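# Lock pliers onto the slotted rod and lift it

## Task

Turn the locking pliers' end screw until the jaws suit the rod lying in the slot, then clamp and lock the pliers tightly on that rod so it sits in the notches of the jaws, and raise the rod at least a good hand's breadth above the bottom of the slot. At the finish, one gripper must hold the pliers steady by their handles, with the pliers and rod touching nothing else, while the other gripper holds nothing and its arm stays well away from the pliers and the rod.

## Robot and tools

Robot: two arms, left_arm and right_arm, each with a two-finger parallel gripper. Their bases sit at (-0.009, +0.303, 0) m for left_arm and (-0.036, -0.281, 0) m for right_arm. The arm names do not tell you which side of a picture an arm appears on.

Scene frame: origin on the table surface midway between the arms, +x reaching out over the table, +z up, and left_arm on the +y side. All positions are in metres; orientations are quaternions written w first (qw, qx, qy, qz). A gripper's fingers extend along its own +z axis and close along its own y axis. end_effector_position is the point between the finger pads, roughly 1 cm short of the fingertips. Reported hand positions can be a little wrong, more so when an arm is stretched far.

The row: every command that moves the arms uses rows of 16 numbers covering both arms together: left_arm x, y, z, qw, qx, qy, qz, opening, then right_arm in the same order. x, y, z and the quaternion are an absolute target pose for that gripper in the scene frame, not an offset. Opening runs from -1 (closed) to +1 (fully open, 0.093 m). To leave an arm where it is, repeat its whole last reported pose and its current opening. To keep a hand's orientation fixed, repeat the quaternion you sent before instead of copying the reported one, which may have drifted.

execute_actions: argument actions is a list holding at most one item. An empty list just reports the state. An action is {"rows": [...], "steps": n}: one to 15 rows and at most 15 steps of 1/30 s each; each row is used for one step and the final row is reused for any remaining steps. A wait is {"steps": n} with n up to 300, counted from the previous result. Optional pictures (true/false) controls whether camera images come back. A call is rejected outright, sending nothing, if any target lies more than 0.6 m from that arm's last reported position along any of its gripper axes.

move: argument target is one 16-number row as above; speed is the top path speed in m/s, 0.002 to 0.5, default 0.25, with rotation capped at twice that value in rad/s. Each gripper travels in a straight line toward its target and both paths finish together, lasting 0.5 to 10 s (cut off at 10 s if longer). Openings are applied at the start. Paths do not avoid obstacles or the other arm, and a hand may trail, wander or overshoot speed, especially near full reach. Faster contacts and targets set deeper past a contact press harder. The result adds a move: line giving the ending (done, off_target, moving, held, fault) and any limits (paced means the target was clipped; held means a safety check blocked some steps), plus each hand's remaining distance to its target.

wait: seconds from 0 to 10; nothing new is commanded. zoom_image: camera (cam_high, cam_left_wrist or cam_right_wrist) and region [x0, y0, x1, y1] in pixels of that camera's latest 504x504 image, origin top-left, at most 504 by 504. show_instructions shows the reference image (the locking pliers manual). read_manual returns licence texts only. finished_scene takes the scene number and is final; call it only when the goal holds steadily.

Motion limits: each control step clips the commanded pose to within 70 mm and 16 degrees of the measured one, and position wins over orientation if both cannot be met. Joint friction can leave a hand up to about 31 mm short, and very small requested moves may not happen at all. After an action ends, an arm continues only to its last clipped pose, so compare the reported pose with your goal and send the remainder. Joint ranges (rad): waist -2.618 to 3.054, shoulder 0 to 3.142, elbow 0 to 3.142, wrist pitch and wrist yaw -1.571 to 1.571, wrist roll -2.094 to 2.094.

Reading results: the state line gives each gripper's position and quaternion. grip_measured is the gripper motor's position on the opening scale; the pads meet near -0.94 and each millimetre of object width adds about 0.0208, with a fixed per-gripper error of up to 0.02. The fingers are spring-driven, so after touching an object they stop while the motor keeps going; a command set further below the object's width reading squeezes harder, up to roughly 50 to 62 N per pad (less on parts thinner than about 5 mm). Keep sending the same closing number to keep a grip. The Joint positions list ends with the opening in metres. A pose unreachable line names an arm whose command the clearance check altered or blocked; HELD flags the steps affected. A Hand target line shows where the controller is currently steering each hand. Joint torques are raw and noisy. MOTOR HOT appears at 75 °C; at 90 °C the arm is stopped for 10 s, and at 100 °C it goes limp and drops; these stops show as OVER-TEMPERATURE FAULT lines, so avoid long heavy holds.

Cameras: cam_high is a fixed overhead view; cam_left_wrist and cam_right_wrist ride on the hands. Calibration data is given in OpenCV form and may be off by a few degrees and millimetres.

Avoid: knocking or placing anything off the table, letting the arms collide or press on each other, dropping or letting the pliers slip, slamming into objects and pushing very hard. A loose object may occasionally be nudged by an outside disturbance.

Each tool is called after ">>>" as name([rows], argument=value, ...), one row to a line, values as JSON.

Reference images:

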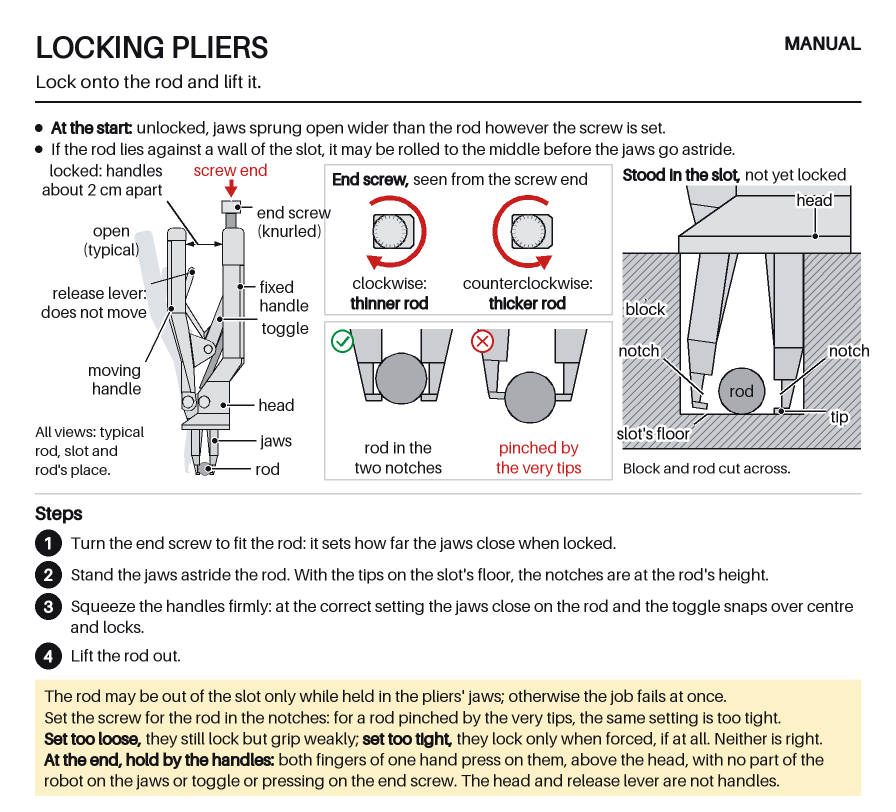

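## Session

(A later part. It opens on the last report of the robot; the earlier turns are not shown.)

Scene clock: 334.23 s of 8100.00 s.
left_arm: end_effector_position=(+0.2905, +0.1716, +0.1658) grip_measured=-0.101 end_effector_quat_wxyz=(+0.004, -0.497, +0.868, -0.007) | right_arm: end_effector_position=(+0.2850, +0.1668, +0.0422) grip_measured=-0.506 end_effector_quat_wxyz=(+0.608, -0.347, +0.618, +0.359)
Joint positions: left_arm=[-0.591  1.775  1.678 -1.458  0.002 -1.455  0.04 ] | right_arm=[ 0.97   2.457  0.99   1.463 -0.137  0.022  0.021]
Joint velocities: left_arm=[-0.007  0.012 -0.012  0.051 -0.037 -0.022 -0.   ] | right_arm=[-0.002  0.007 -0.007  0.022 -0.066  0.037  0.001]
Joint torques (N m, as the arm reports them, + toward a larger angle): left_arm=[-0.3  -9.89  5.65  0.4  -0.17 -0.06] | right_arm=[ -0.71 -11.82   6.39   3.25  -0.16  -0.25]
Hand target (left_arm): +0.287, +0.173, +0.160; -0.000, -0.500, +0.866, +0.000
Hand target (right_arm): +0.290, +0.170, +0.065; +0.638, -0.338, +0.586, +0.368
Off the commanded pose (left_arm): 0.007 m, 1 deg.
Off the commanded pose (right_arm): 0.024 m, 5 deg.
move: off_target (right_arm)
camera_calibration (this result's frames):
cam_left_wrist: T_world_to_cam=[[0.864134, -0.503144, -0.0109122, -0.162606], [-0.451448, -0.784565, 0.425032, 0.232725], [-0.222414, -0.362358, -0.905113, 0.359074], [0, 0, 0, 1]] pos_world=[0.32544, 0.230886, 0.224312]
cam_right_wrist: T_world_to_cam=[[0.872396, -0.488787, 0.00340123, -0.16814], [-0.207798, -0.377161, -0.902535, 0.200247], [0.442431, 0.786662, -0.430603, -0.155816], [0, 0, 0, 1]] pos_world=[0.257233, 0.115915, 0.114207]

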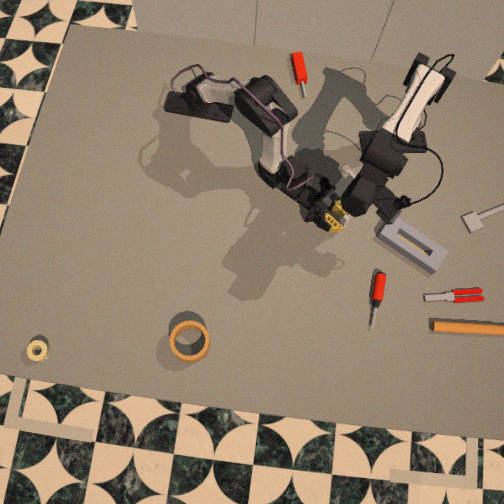

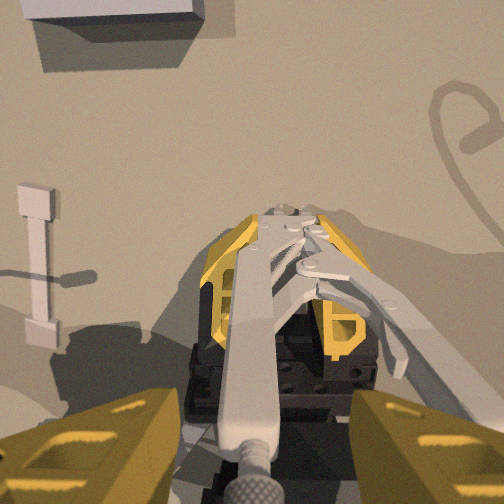

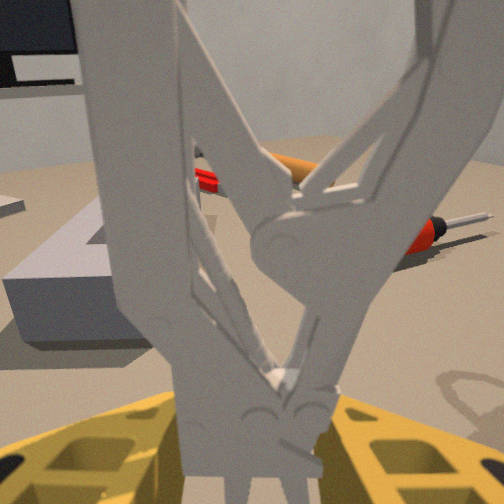

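>>> move(target=[0.286,0.174,0.148,0,-0.5,0.866,0,-0.4, 0.29,0.17,0.065,0.638,-0.338,0.585,0.369,-0.55], speed=0.03)

>>> move(target=[0.287,0.173,0.155,0,-0.5,0.866,0,-0.87, 0.29,0.17,0.065,0.638,-0.338,0.585,0.369,-0.55], speed=0.03)

Scene clock: 339.57 s of 8100.00 s.
left_arm: end_effector_position=(+0.2897, +0.1719, +0.1517) grip_measured=-0.398 end_effector_quat_wxyz=(+0.001, -0.497, +0.868, -0.003) | right_arm: end_effector_position=(+0.2850, +0.1668, +0.0423) grip_measured=-0.506 end_effector_quat_wxyz=(+0.608, -0.347, +0.618, +0.359)
Joint positions: left_arm=[-0.591  1.775  1.622 -1.412  0.002 -1.455  0.026] | right_arm=[ 0.97   2.457  0.99   1.463 -0.138  0.021  0.021]
Joint velocities: left_arm=[-0.007 -0.002  0.002 -0.037  0.051 -0.037  0.   ] | right_arm=[ 0.022  0.002  0.012  0.022  0.051 -0.037  0.   ]
Joint torques (N m, as the arm reports them, + toward a larger angle): left_arm=[ -0.22 -10.78   5.42   0.37  -0.16  -0.03] | right_arm=[ -0.76 -11.83   6.42   3.22  -0.13  -0.21]
Hand target (left_arm): +0.286, +0.174, +0.148; -0.000, -0.500, +0.866, +0.000
Hand target (right_arm): +0.290, +0.170, +0.065; +0.638, -0.338, +0.586, +0.369
Off the commanded pose (left_arm): 0.006 m, 1 deg.
Off the commanded pose (right_arm): 0.023 m, 5 deg.
move: off_target (right_arm)
camera_calibration (this result's frames):
cam_left_wrist: T_world_to_cam=[[0.86399, -0.503081, -0.0207657, -0.160466], [-0.447584, -0.786263, 0.425979, 0.23766], [-0.23063, -0.358747, -0.904494, 0.347955], [0, 0, 0, 1]] pos_world=[0.325263, 0.230964, 0.210153]
cam_right_wrist: T_world_to_cam=[[0.872581, -0.488454, 0.00383948, -0.168203], [-0.207144, -0.377141, -0.902694, 0.200147], [0.442372, 0.786878, -0.430267, -0.155811], [0, 0, 0, 1]] pos_world=[0.257157, 0.115929, 0.114277]

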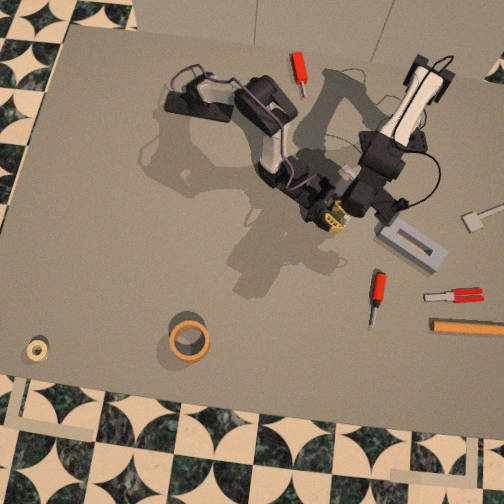

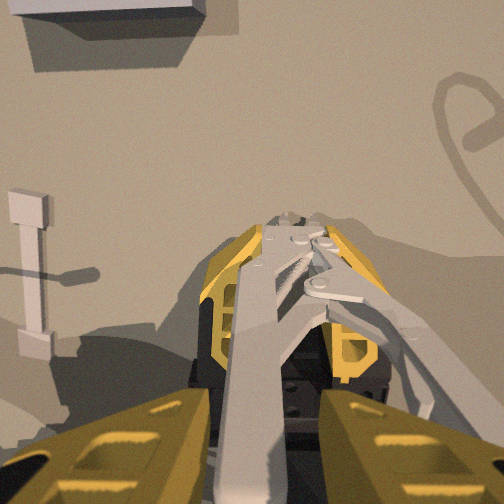

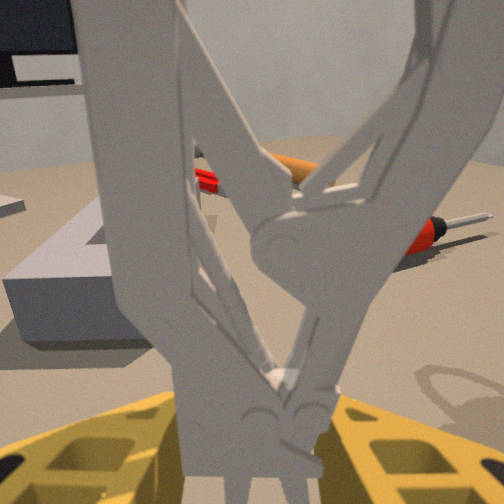

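Scene clock: 341.33 s of 8100.00 s.
left_arm: end_effector_position=(+0.2890, +0.1723, +0.1517) grip_measured=-0.828 end_effector_quat_wxyz=(+0.000, -0.497, +0.868, -0.002) | right_arm: end_effector_position=(+0.2856, +0.1665, +0.0420) grip_measured=-0.506 end_effector_quat_wxyz=(+0.607, -0.344, +0.619, +0.360)
Joint positions: left_arm=[-0.591  1.775  1.622 -1.415  0.001 -1.455  0.005] | right_arm=[ 0.969  2.457  0.99   1.462 -0.135  0.027  0.021]
Joint velocities: left_arm=[-0.022 -0.007  0.017  0.037 -0.081 -0.022 -0.   ] | right_arm=[-0.002  0.002  0.012 -0.007 -0.037  0.022 -0.   ]
Joint torques (N m, as the arm reports them, + toward a larger angle): left_arm=[ -0.38 -10.26   8.71   0.1   -0.17  -0.03] | right_arm=[ -0.71 -11.88   6.41   3.26  -0.16  -0.28]
Hand target (left_arm): +0.287, +0.173, +0.155; +0.000, -0.500, +0.866, -0.000
Hand target (right_arm): +0.290, +0.170, +0.065; +0.638, -0.338, +0.586, +0.368
Off the commanded pose (left_arm): 0.004 m, 0 deg.
Off the commanded pose (right_arm): 0.024 m, 5 deg.
move: off_target (right_arm)
camera_calibration (this result's frames):
cam_left_wrist: T_world_to_cam=[[0.863923, -0.503041, -0.0242193, -0.159096], [-0.44631, -0.787001, 0.425954, 0.237404], [-0.233333, -0.357183, -0.90442, 0.348424], [0, 0, 0, 1]] pos_world=[0.324702, 0.231256, 0.210145]
cam_right_wrist: T_world_to_cam=[[0.870894, -0.491467, -0.00204322, -0.167693], [-0.213533, -0.374636, -0.902248, 0.20127], [0.44266, 0.786198, -0.431213, -0.15583], [0, 0, 0, 1]] pos_world=[0.258001, 0.115501, 0.114057]

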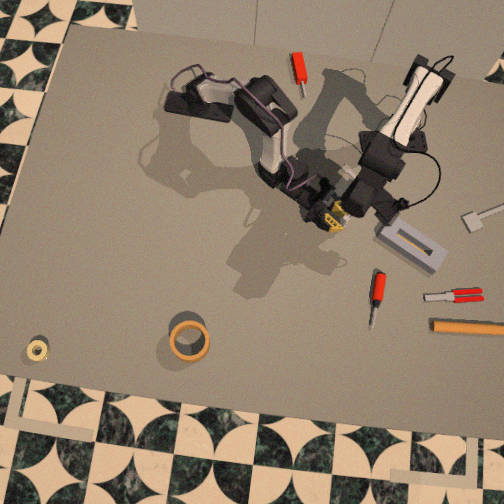

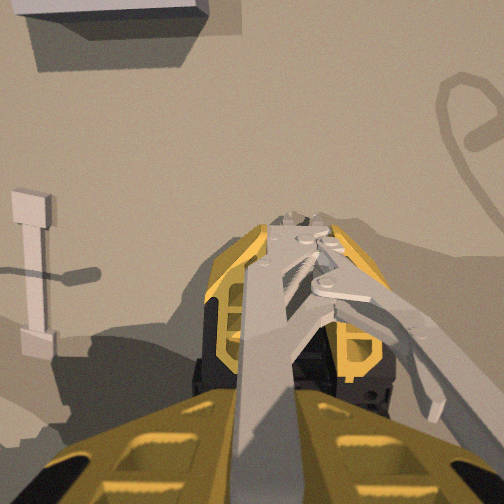

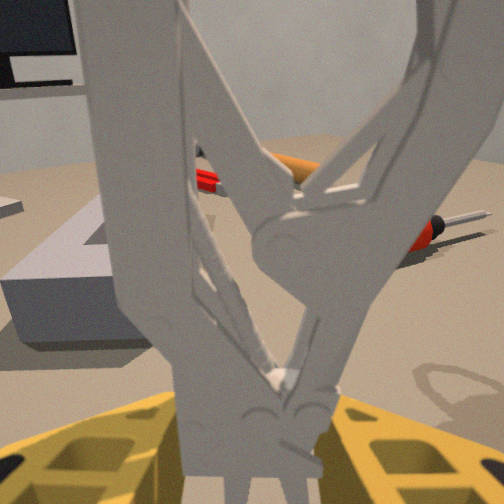

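>>> move(target=[0.287,0.173,0.155,0,-0.5,0.866,0,-0.87, 0.285,0.167,0.045,0.638,-0.338,0.585,0.369,0.2], speed=0.03)

>>> move(target=[0.29,0.19,0.205,0,-0.5,0.866,0,-0.87, 0.25,0.10,0.07,0.612,-0.354,0.612,0.354,1], speed=0.1)

>>> move(target=[0.300,0.363,0.205,0,-0.5,0.866,0,-0.87, 0.25,0.12,0.13,0.612,-0.354,0.612,0.354,1], speed=0.12)

Scene clock: 348.90 s of 8100.00 s.
left_arm: end_effector_position=(+0.2880, +0.1727, +0.1517) grip_measured=-0.828 end_effector_quat_wxyz=(-0.001, -0.497, +0.868, +0.000) | right_arm: end_effector_position=(+0.2836, +0.1642, +0.0468) grip_measured=+0.198 end_effector_quat_wxyz=(+0.628, -0.338, +0.598, +0.366)
Joint positions: left_arm=[-0.591  1.775  1.622 -1.42   0.001 -1.455  0.005] | right_arm=[ 0.969  2.491  0.99   1.558 -0.136  0.021  0.055]
Joint velocities: left_arm=[-0.007  0.007  0.007 -0.066 -0.007 -0.051 -0.001] | right_arm=[-0.012  0.002 -0.007  0.022  0.022  0.037 -0.   ]
Joint torques (N m, as the arm reports them, + toward a larger angle): left_arm=[ -0.4  -10.2    8.77   0.18  -0.16  -0.08] | right_arm=[ -0.26 -10.48   5.84   2.52  -0.11  -0.23]
Hand target (left_arm): +0.287, +0.173, +0.155; -0.000, -0.500, +0.866, +0.000
Hand target (right_arm): +0.285, +0.167, +0.045; +0.632, -0.342, +0.592, +0.366
Off the commanded pose (left_arm): 0.003 m, 0 deg.
Off the commanded pose (right_arm): 0.004 m, 2 deg.
joint sent to its limit (right arm) — the command would take joint 4 (wrist pitch) past its upper limit, so that joint was sent only as far as its limit.
move: done
camera_calibration (this result's frames):
cam_left_wrist: T_world_to_cam=[[0.863812, -0.502992, -0.028766, -0.157281], [-0.444524, -0.787786, 0.426371, 0.236861], [-0.237123, -0.355517, -0.904091, 0.349099], [0, 0, 0, 1]] pos_world=[0.323931, 0.231595, 0.210102]
cam_right_wrist: T_world_to_cam=[[0.870963, -0.49118, 0.0128923, -0.167872], [-0.174167, -0.333156, -0.926646, 0.187462], [0.459445, 0.804829, -0.375713, -0.16151], [0, 0, 0, 1]] pos_world=[0.253065, 0.109987, 0.115194]

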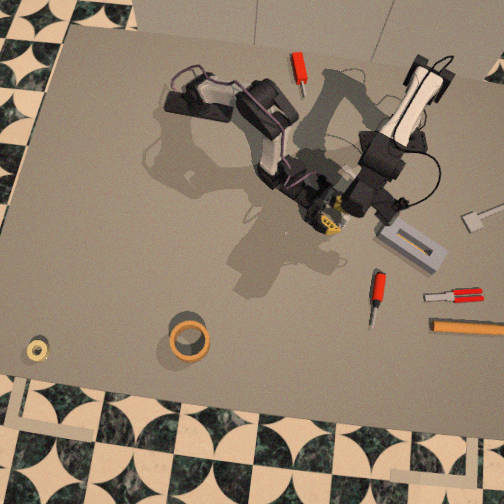

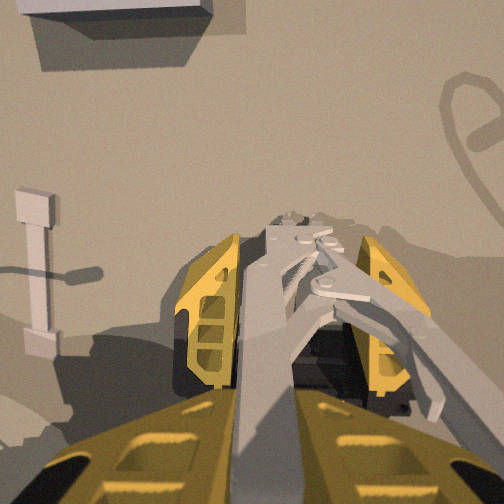

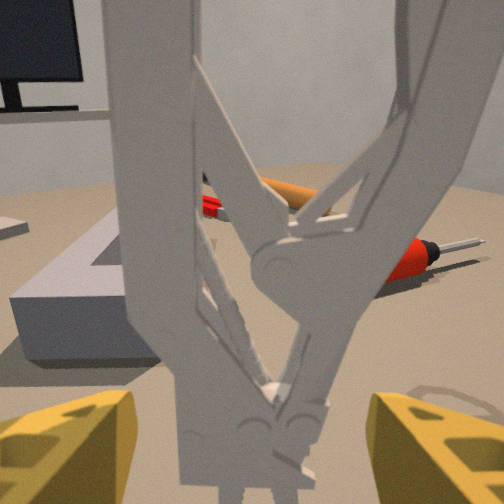

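Scene clock: 350.03 s of 8100.00 s.
left_arm: end_effector_position=(+0.2848, +0.1891, +0.1912) grip_measured=-0.828 end_effector_quat_wxyz=(+0.007, -0.500, +0.866, -0.010) | right_arm: end_effector_position=(+0.2517, +0.1031, +0.0632) grip_measured=+1.000 end_effector_quat_wxyz=(+0.599, -0.357, +0.625, +0.350)
Joint positions: left_arm=[-0.547  1.739  1.739 -1.547  0.001 -1.419  0.005] | right_arm=[ 0.927  2.252  0.654  1.561 -0.184  0.004  0.093]
Joint velocities: left_arm=[ 0.007 -0.002  0.002  0.022  0.037 -0.007 -0.   ] | right_arm=[-0.017 -0.022 -0.002  0.007 -0.037 -0.022  0.   ]
Joint torques (N m, as the arm reports them, + toward a larger angle): left_arm=[  0.17 -10.83  11.29   0.24  -0.19   0.11] | right_arm=[ -0.93 -12.21   2.48   2.53  -0.08  -0.21]
Hand target (left_arm): +0.289, +0.191, +0.205; +0.021, -0.500, +0.866, -0.025
Hand target (right_arm): +0.251, +0.100, +0.071; +0.605, -0.358, +0.619, +0.350
Off the commanded pose (left_arm): 0.015 m, 1 deg.
Off the commanded pose (right_arm): 0.008 m, 2 deg.
joint sent to its limit (left arm) — the command would take joint 4 (wrist pitch) past its lower limit, so that joint was sent only as far as its limit.
joint sent to its limit (right arm) — the command would take joint 4 (wrist pitch) past its upper limit, so that joint was sent only as far as its limit.
move: off_target (left_arm)
camera_calibration (this result's frames):
cam_left_wrist: T_world_to_cam=[[0.868007, -0.496537, -0.00381263, -0.152332], [-0.448481, -0.787248, 0.423209, 0.233106], [-0.213141, -0.365639, -0.906024, 0.385353], [0, 0, 0, 1]] pos_world=[0.318903, 0.248774, 0.249905]
cam_right_wrist: T_world_to_cam=[[0.874115, -0.485503, 0.0145163, -0.171777], [-0.212228, -0.408644, -0.887676, 0.191629], [0.436901, 0.77285, -0.460239, -0.0772982], [0, 0, 0, 1]] pos_world=[0.224594, 0.0546497, 0.137022]

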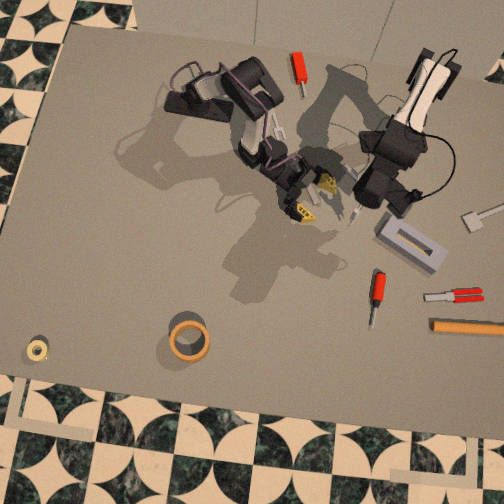

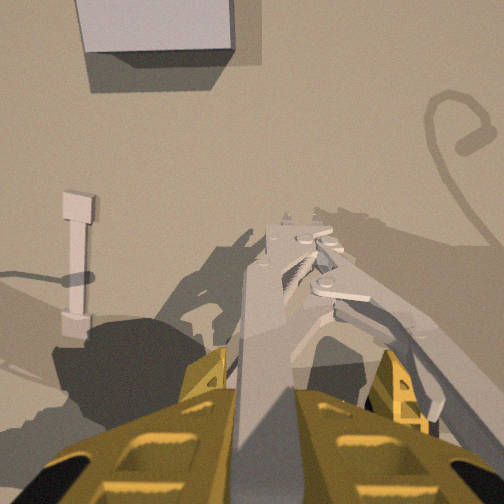

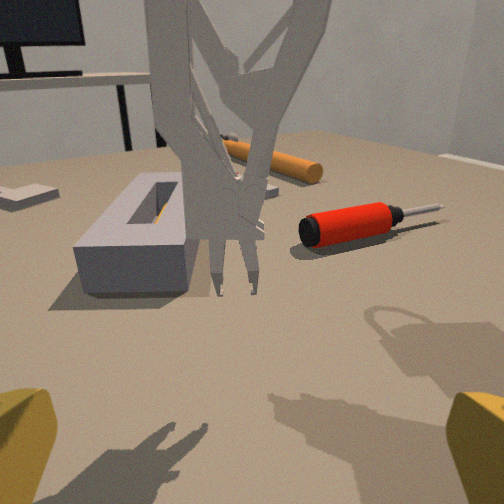

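Scene clock: 352.00 s of 8100.00 s.
left_arm: end_effector_position=(+0.2938, +0.3643, +0.1974) grip_measured=-0.828 end_effector_quat_wxyz=(+0.021, -0.504, +0.864, +0.001) | right_arm: end_effector_position=(+0.2494, +0.1159, +0.1159) grip_measured=+1.000 end_effector_quat_wxyz=(+0.602, -0.356, +0.622, +0.352)
Joint positions: left_arm=[ 0.014  1.705  1.723 -1.55  -0.015 -0.865  0.005] | right_arm=[ 0.957  2.035  0.674  1.334 -0.154  0.004  0.093]
Joint velocities: left_arm=[-0.002 -0.012 -0.002  0.007 -0.022  0.022 -0.001] | right_arm=[ 0.017 -0.002  0.007 -0.037 -0.037 -0.051  0.   ]
Joint torques (N m, as the arm reports them, + toward a larger angle): left_arm=[-0.08 -8.61 11.05  0.36 -0.17  0.11] | right_arm=[  0.33 -11.61   6.4    2.34   0.01  -0.18]
Hand target (left_arm): +0.298, +0.366, +0.205; +0.033, -0.500, +0.865, -0.002
Hand target (right_arm): +0.250, +0.120, +0.129; +0.612, -0.354, +0.612, +0.354
Off the commanded pose (left_arm): 0.010 m, 2 deg.
Off the commanded pose (right_arm): 0.015 m, 2 deg.
joint sent to its limit (left arm) — the command would take joint 4 (wrist pitch) past its lower limit, so that joint was sent only as far as its limit.
move: off_target (right_arm)
camera_calibration (this result's frames):
cam_left_wrist: T_world_to_cam=[[0.87202, -0.48942, -0.00698262, -0.0763112], [-0.44806, -0.803908, 0.391118, 0.384762], [-0.197035, -0.337934, -0.920314, 0.444945], [0, 0, 0, 1]] pos_world=[0.326611, 0.422327, 0.258469]
cam_right_wrist: T_world_to_cam=[[0.874561, -0.484606, 0.017344, -0.16478], [-0.205262, -0.402365, -0.892171, 0.241235], [0.43933, 0.776698, -0.451364, -0.063955], [0, 0, 0, 1]] pos_world=[0.221724, 0.0668847, 0.189214]

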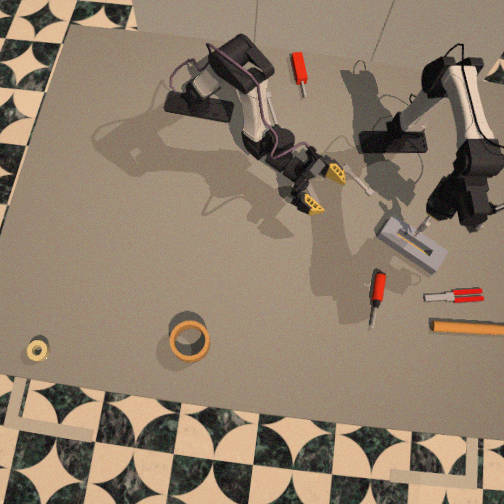

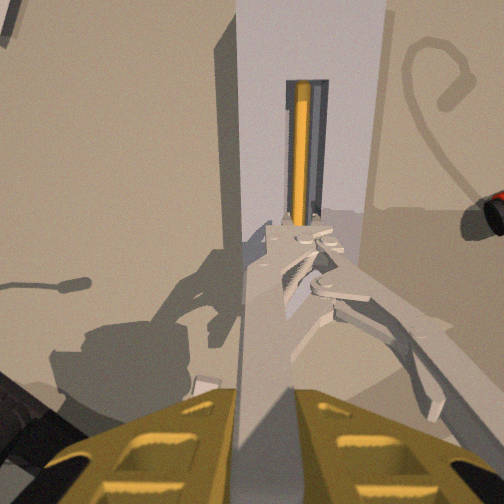

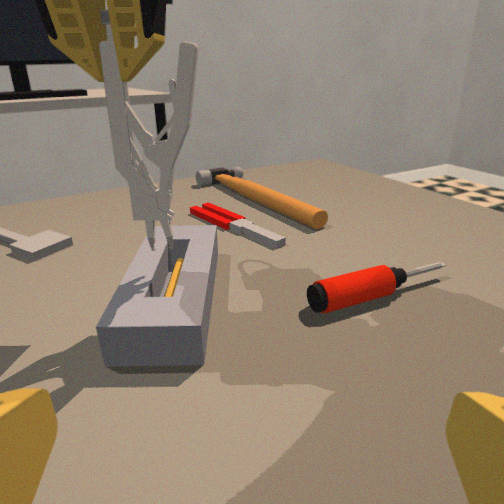

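>>> execute_actions(actions=[])

Scene clock: 359.93 s of 8100.00 s.
left_arm: end_effector_position=(+0.2938, +0.3643, +0.1974) grip_measured=-0.828 end_effector_quat_wxyz=(+0.021, -0.502, +0.864, +0.001) | right_arm: end_effector_position=(+0.2494, +0.1159, +0.1155) grip_measured=+1.000 end_effector_quat_wxyz=(+0.602, -0.356, +0.622, +0.351)
Joint positions: left_arm=[ 0.014  1.705  1.723 -1.55  -0.015 -0.862  0.005] | right_arm=[ 0.957  2.035  0.674  1.333 -0.153  0.004  0.093]
Joint velocities: left_arm=[ 0.007 -0.002 -0.027 -0.007  0.037  0.037  0.001] | right_arm=[-0.007 -0.007  0.012  0.007 -0.022  0.007  0.   ]
Joint torques (N m, as the arm reports them, + toward a larger angle): left_arm=[-0.16 -8.67 11.1   0.37 -0.19  0.13] | right_arm=[  0.36 -11.58   6.36   2.32   0.    -0.18]
Hand target (left_arm): +0.298, +0.366, +0.205; +0.033, -0.500, +0.865, -0.002
Hand target (right_arm): +0.250, +0.120, +0.129; +0.612, -0.354, +0.612, +0.354
Off the commanded pose (left_arm): 0.010 m, 2 deg.
Off the commanded pose (right_arm): 0.015 m, 2 deg.
Steps of this call (steps 1 to 238: nothing new was sent). Readings (end_effector_position):
1: left_arm (+0.2938, +0.3643, +0.1974) | right_arm (+0.2494, +0.1159, +0.1159)
2: left_arm (+0.2938, +0.3643, +0.1974) | right_arm (+0.2494, +0.1159, +0.1158)
4: left_arm (+0.2938, +0.3643, +0.1974) | right_arm (+0.2494, +0.1159, +0.1157)
8: left_arm (+0.2938, +0.3643, +0.1974) | right_arm (+0.2494, +0.1159, +0.1156)
238: the state above
camera_calibration (this result's frames):
cam_left_wrist: T_world_to_cam=[[0.870523, -0.492076, -0.00709614, -0.0748815], [-0.450483, -0.802581, 0.391061, 0.385001], [-0.198127, -0.337231, -0.920337, 0.445015], [0, 0, 0, 1]] pos_world=[0.326792, 0.42222, 0.258473]
cam_right_wrist: T_world_to_cam=[[0.874392, -0.484919, 0.0170971, -0.16473], [-0.20626, -0.403354, -0.891494, 0.241187], [0.439198, 0.775989, -0.452709, -0.0638409], [0, 0, 0, 1]] pos_world=[0.221824, 0.0669431, 0.188932]

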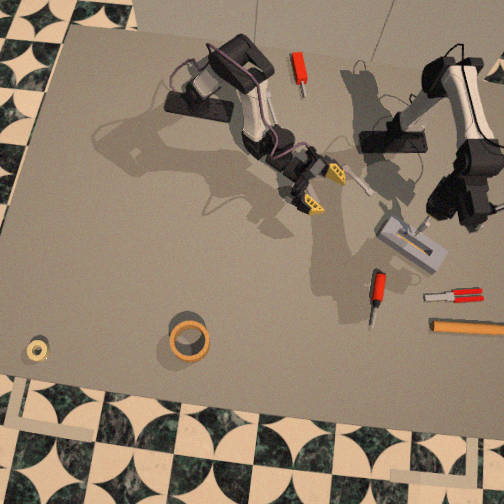

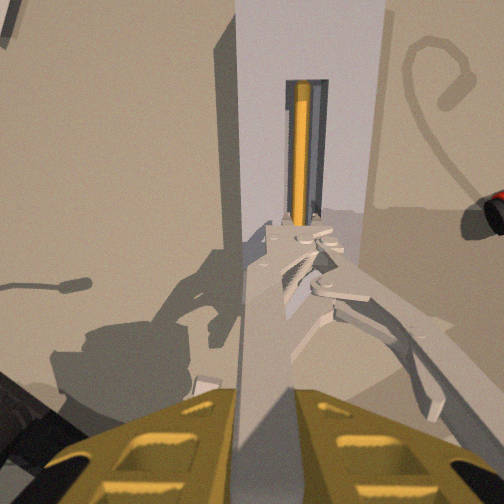

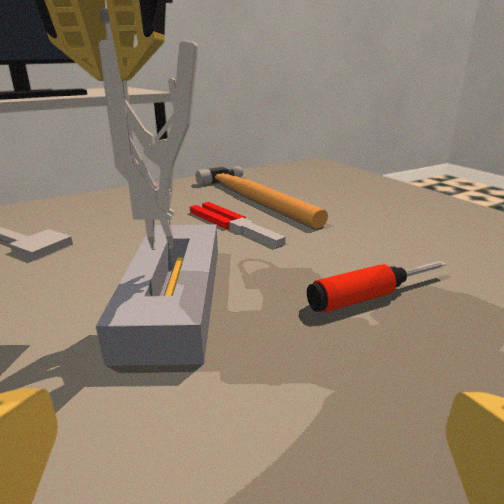

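>>> move(target=[0.301,0.362,0.18,0,-0.5,0.866,0,-0.87,0.25,0.12,0.13,0.612,-0.354,0.612,0.354,1], speed=0.03)

Scene clock: 365.17 s of 8100.00 s.
left_arm: end_effector_position=(+0.3000, +0.3638, +0.1862) grip_measured=-0.828 end_effector_quat_wxyz=(+0.007, -0.502, +0.865, +0.000) | right_arm: end_effector_position=(+0.2494, +0.1159, +0.1155) grip_measured=+1.000 end_effector_quat_wxyz=(+0.602, -0.356, +0.622, +0.351)
Joint positions: left_arm=[ 0.014  1.743  1.723 -1.537 -0.005 -0.862  0.005] | right_arm=[ 0.957  2.035  0.674  1.332 -0.153  0.004  0.093]
Joint velocities: left_arm=[-0.002 -0.007 -0.012  0.081  0.022 -0.037  0.001] | right_arm=[ 0.007 -0.012  0.002 -0.066 -0.022 -0.051  0.   ]
Joint torques (N m, as the arm reports them, + toward a larger angle): left_arm=[-0.52 -8.36  6.66  0.47 -0.09  0.05] | right_arm=[  0.3  -11.79   6.25   2.33  -0.01  -0.18]
Hand target (left_arm): +0.301, +0.362, +0.180; +0.000, -0.500, +0.866, -0.000
Hand target (right_arm): +0.250, +0.120, +0.130; +0.612, -0.354, +0.612, +0.354
Off the commanded pose (left_arm): 0.007 m, 1 deg.
Off the commanded pose (right_arm): 0.015 m, 2 deg.
move: off_target (right_arm)
camera_calibration (this result's frames):
cam_left_wrist: T_world_to_cam=[[0.870062, -0.492507, -0.0207166, -0.0777638], [-0.441047, -0.796546, 0.413513, 0.382542], [-0.22016, -0.350645, -0.910263, 0.445394], [0, 0, 0, 1]] pos_world=[0.334436, 0.422588, 0.245628]
cam_right_wrist: T_world_to_cam=[[0.874396, -0.484913, 0.0170328, -0.164722], [-0.206472, -0.403619, -0.891325, 0.241168], [0.43909, 0.775855, -0.453045, -0.0637988], [0, 0, 0, 1]] pos_world=[0.22184, 0.0669629, 0.188861]

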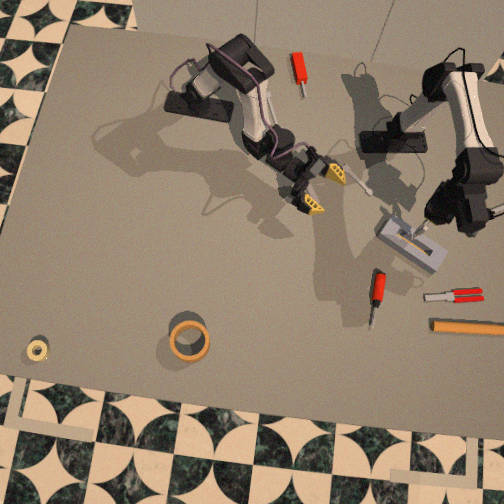

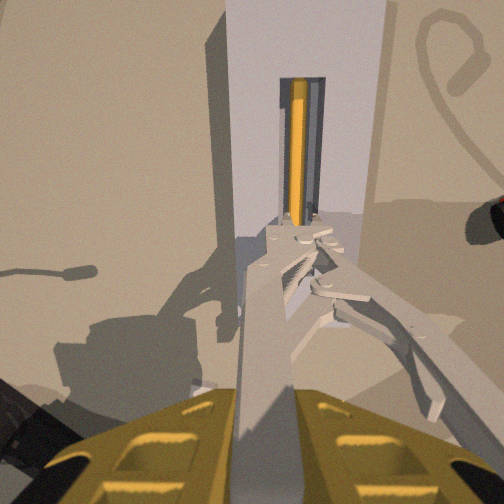

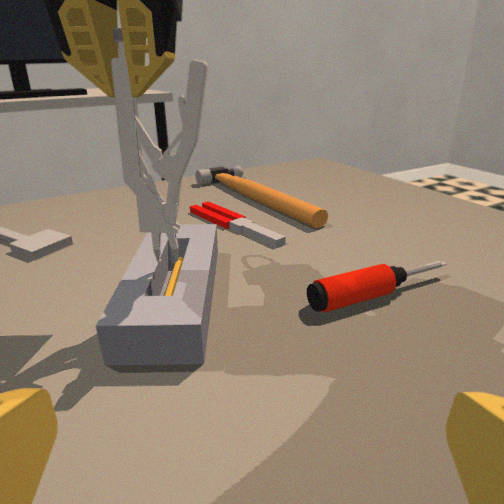

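>>> zoom_image(camera="cam_left_wrist", region=[240, 160, 360, 280])

>>> zoom_image(camera="cam_right_wrist", region=[100, 190, 240, 330])

Region (240, 160, 360, 280) of cam_left_wrist's 504x504 image, scaled by 4.200, with more detail than that image has.

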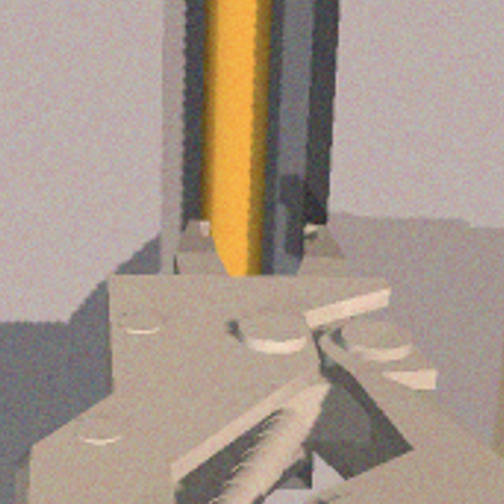

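Region (100, 190, 240, 330) of cam_right_wrist's 504x504 image, scaled by 3.600, with more detail than that image has.

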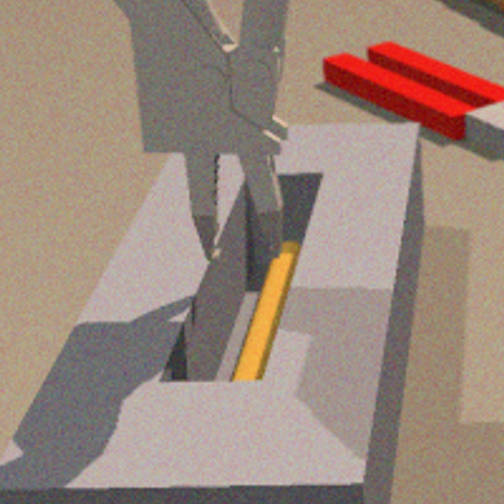

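>>> move(target=[0.299,0.364,0.168,0,-0.5,0.866,0,-0.87,0.25,0.12,0.13,0.612,-0.354,0.612,0.354,1], speed=0.02)

>>> zoom_image(camera="cam_left_wrist", region=[240, 160, 360, 280])

>>> zoom_image(camera="cam_right_wrist", region=[100, 190, 240, 330])

Scene clock: 372.23 s of 8100.00 s.
left_arm: end_effector_position=(+0.3008, +0.3639, +0.1723) grip_measured=-0.828 end_effector_quat_wxyz=(+0.003, -0.502, +0.865, +0.002) | right_arm: end_effector_position=(+0.2494, +0.1159, +0.1155) grip_measured=+1.000 end_effector_quat_wxyz=(+0.602, -0.356, +0.622, +0.351)
Joint positions: left_arm=[ 0.014  1.743  1.667 -1.489 -0.005 -0.861  0.005] | right_arm=[ 0.957  2.035  0.674  1.332 -0.153  0.004  0.093]
Joint velocities: left_arm=[-0.017  0.012  0.002 -0.007 -0.037  0.007  0.001] | right_arm=[ 0.002 -0.007  0.002  0.037 -0.051  0.007  0.   ]
Joint torques (N m, as the arm reports them, + toward a larger angle): left_arm=[-0.09 -9.67  5.92  0.45 -0.12  0.11] | right_arm=[  0.31 -11.83   6.23   2.32  -0.01  -0.17]
Hand target (left_arm): +0.299, +0.364, +0.168; +0.000, -0.500, +0.866, +0.000
Hand target (right_arm): +0.250, +0.120, +0.130; +0.612, -0.354, +0.612, +0.354
Off the commanded pose (left_arm): 0.005 m, 0 deg.
Off the commanded pose (right_arm): 0.015 m, 2 deg.
move: off_target (right_arm)
camera_calibration (this result's frames):
cam_left_wrist: T_world_to_cam=[[0.869123, -0.493881, -0.0265779, -0.0768761], [-0.439017, -0.795092, 0.418441, 0.386698], [-0.227792, -0.352009, -0.907855, 0.435311], [0, 0, 0, 1]] pos_world=[0.335742, 0.422726, 0.231346]
cam_right_wrist: T_world_to_cam=[[0.874396, -0.484913, 0.0170328, -0.164722], [-0.206472, -0.403619, -0.891325, 0.241168], [0.43909, 0.775855, -0.453045, -0.0637988], [0, 0, 0, 1]] pos_world=[0.22184, 0.0669629, 0.188861]

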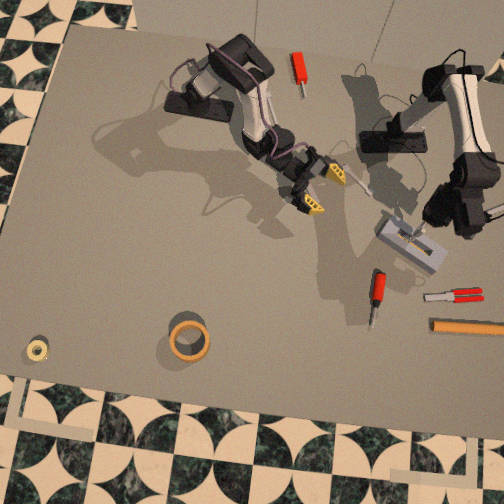

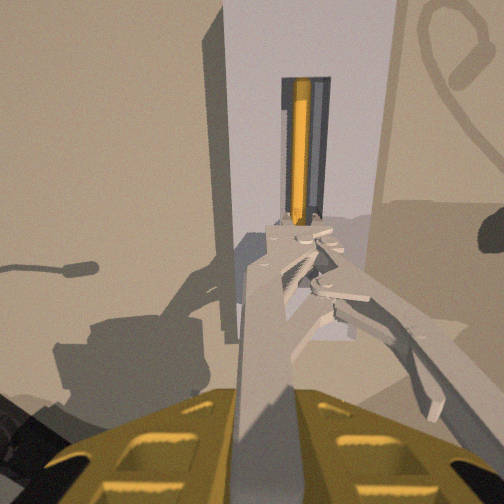

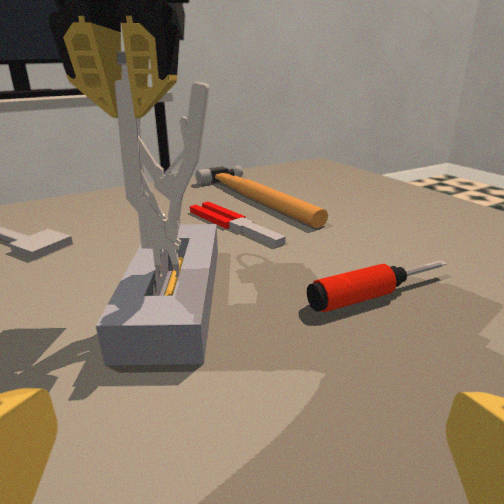

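Region (240, 160, 360, 280) of cam_left_wrist's 504x504 image, scaled by 4.200, with more detail than that image has.

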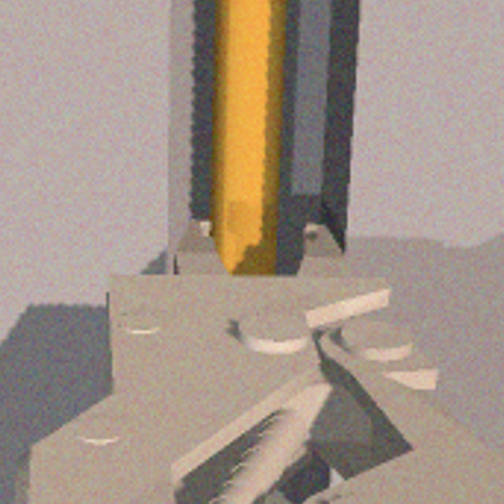

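Region (100, 190, 240, 330) of cam_right_wrist's 504x504 image, scaled by 3.600, with more detail than that image has.

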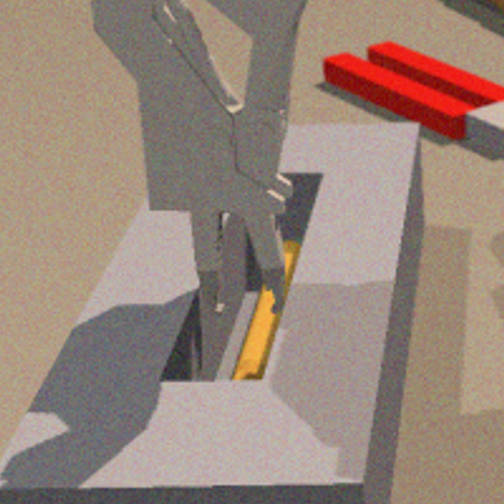

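Good. Continue down.

>>> move(target=[0.299,0.364,0.153,0,-0.5,0.866,0,-0.87,0.25,0.12,0.13,0.612,-0.354,0.612,0.354,1], speed=0.02)

>>> zoom_image(camera="cam_left_wrist", region=[240, 160, 360, 280])

>>> zoom_image(camera="cam_right_wrist", region=[100, 190, 240, 330])

Scene clock: 376.43 s of 8100.00 s.
left_arm: end_effector_position=(+0.3016, +0.3640, +0.1555) grip_measured=-0.828 end_effector_quat_wxyz=(+0.000, -0.502, +0.865, +0.002) | right_arm: end_effector_position=(+0.2494, +0.1159, +0.1154) grip_measured=+1.000 end_effector_quat_wxyz=(+0.602, -0.357, +0.622, +0.351)
Joint positions: left_arm=[ 0.014  1.743  1.6   -1.428 -0.005 -0.861  0.005] | right_arm=[ 0.957  2.035  0.674  1.332 -0.153  0.004  0.093]
Joint velocities: left_arm=[ 0.007  0.012  0.012  0.022 -0.022  0.022  0.   ] | right_arm=[-0.017 -0.007 -0.007 -0.066  0.051 -0.037  0.   ]
Joint torques (N m, as the arm reports them, + toward a larger angle): left_arm=[  0.05 -10.37   6.     0.42  -0.1    0.14] | right_arm=[  0.27 -11.86   6.22   2.33   0.    -0.17]
Hand target (left_arm): +0.299, +0.364, +0.153; -0.000, -0.500, +0.866, +0.000
Hand target (right_arm): +0.250, +0.120, +0.130; +0.612, -0.354, +0.612, +0.354
Off the commanded pose (left_arm): 0.004 m, 0 deg.
Off the commanded pose (right_arm): 0.015 m, 2 deg.
move: off_target (right_arm)
camera_calibration (this result's frames):
cam_left_wrist: T_world_to_cam=[[0.868964, -0.493924, -0.0306789, -0.0772804], [-0.436687, -0.794479, 0.422028, 0.392668], [-0.232823, -0.35333, -0.906064, 0.422002], [0, 0, 0, 1]] pos_world=[0.336879, 0.422902, 0.214273]
cam_right_wrist: T_world_to_cam=[[0.8744, -0.484908, 0.0169685, -0.164714], [-0.206685, -0.403885, -0.891156, 0.241149], [0.438982, 0.77572, -0.45338, -0.0637566], [0, 0, 0, 1]] pos_world=[0.221856, 0.0669826, 0.188791]

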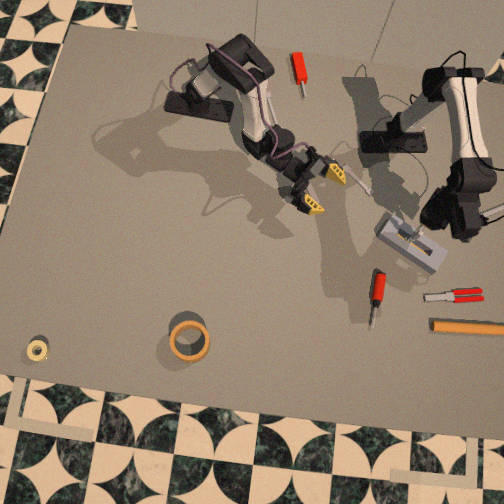

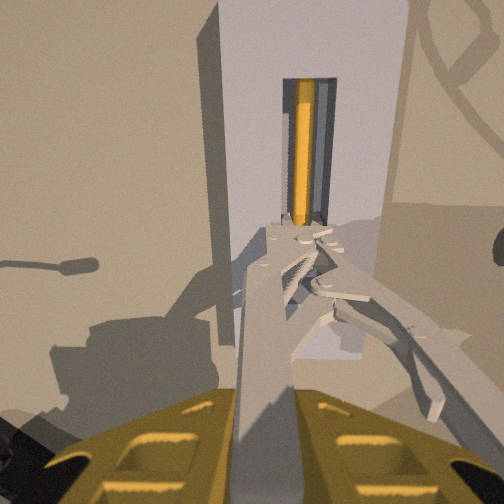

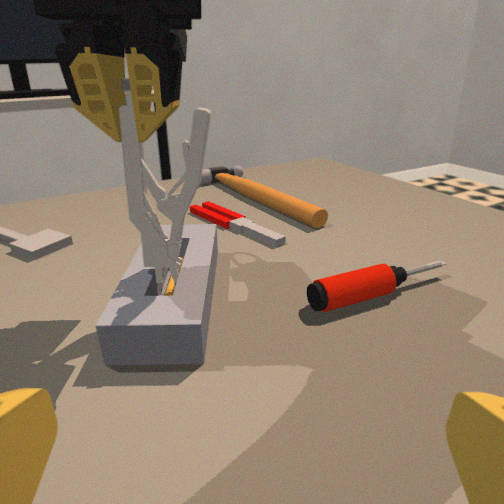

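Region (240, 160, 360, 280) of cam_left_wrist's 504x504 image, scaled by 4.200, with more detail than that image has.

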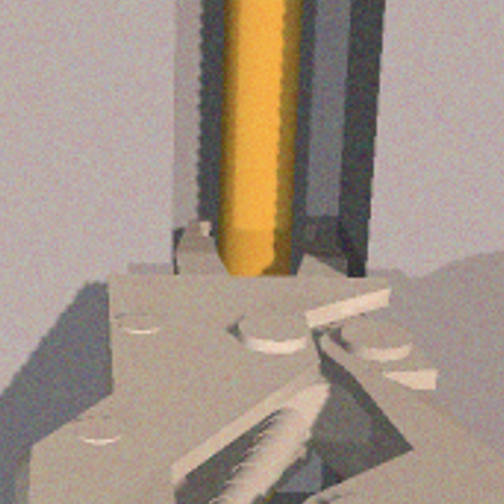

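Region (100, 190, 240, 330) of cam_right_wrist's 504x504 image, scaled by 3.600, with more detail than that image has.

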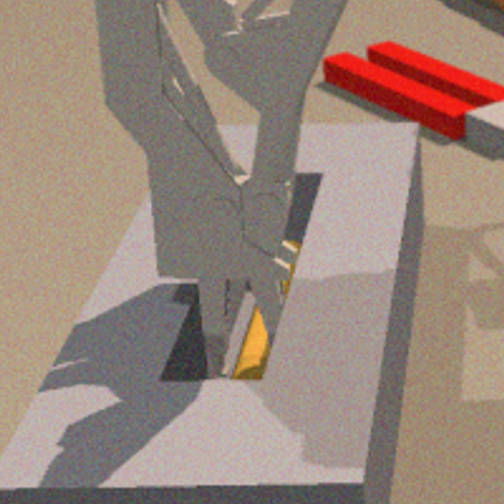

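>>> move(target=[0.299,0.364,0.143,0,-0.5,0.866,0,-0.87,0.25,0.12,0.13,0.612,-0.354,0.612,0.354,1], speed=0.01)

>>> zoom_image(camera="cam_right_wrist", region=[100, 190, 240, 330])

Scene clock: 381.10 s of 8100.00 s.
left_arm: end_effector_position=(+0.3007, +0.3637, +0.1506) grip_measured=-0.828 end_effector_quat_wxyz=(+0.002, -0.502, +0.865, +0.001) | right_arm: end_effector_position=(+0.2494, +0.1159, +0.1154) grip_measured=+1.000 end_effector_quat_wxyz=(+0.602, -0.357, +0.622, +0.351)
Joint positions: left_arm=[ 0.014  1.735  1.57  -1.403 -0.004 -0.861  0.005] | right_arm=[ 0.957  2.035  0.674  1.332 -0.153  0.004  0.093]
Joint velocities: left_arm=[ 0.002  0.007  0.012 -0.066  0.037 -0.007 -0.   ] | right_arm=[ 0.002 -0.012  0.012 -0.007 -0.11   0.022  0.   ]
Joint torques (N m, as the arm reports them, + toward a larger angle): left_arm=[ 0.05 -9.82  4.79  0.62 -0.14  0.14] | right_arm=[  0.27 -11.83   6.24   2.32  -0.02  -0.18]
Hand target (left_arm): +0.299, +0.364, +0.143; -0.000, -0.500, +0.866, +0.000
Hand target (right_arm): +0.250, +0.120, +0.130; +0.612, -0.354, +0.612, +0.354
Off the commanded pose (left_arm): 0.008 m, 0 deg.
Off the commanded pose (right_arm): 0.015 m, 2 deg.
move: off_target (right_arm)
camera_calibration (this result's frames):
cam_left_wrist: T_world_to_cam=[[0.869075, -0.493914, -0.0275322, -0.0773047], [-0.438295, -0.794625, 0.420082, 0.395036], [-0.229362, -0.353015, -0.907069, 0.416202], [0, 0, 0, 1]] pos_world=[0.335787, 0.422649, 0.209448]
cam_right_wrist: T_world_to_cam=[[0.8744, -0.484908, 0.0169685, -0.164714], [-0.206685, -0.403885, -0.891156, 0.241149], [0.438982, 0.77572, -0.45338, -0.0637566], [0, 0, 0, 1]] pos_world=[0.221856, 0.0669826, 0.188791]

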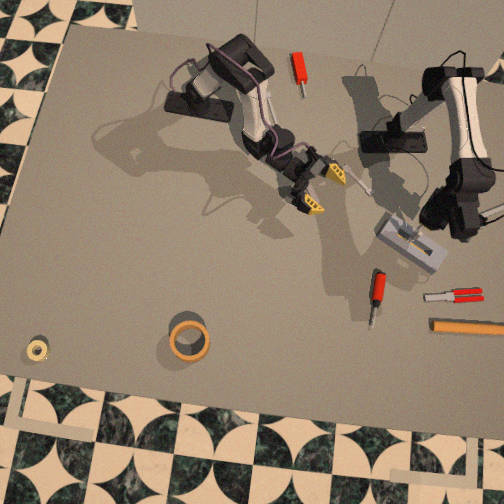

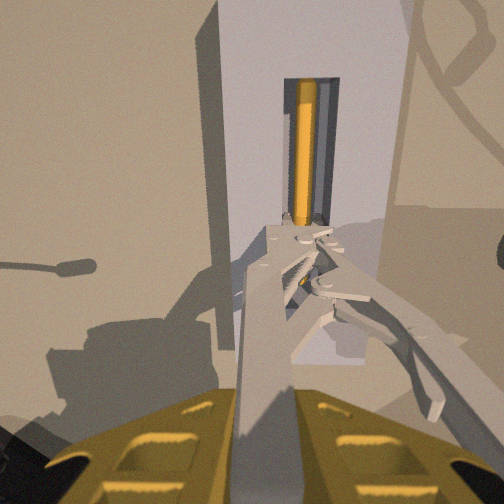

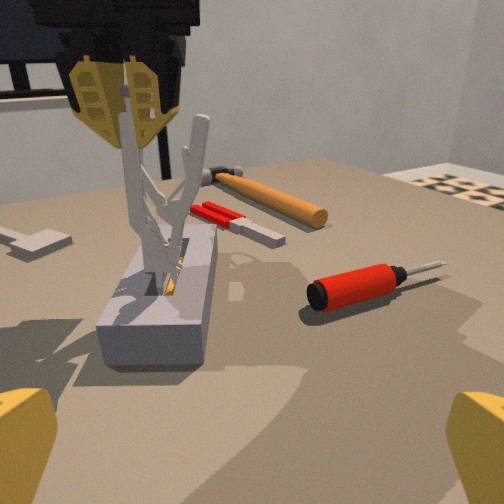

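Region (100, 190, 240, 330) of cam_right_wrist's 504x504 image, scaled by 3.600, with more detail than that image has.

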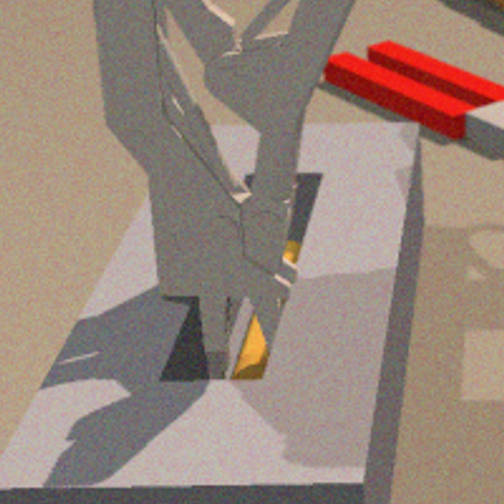

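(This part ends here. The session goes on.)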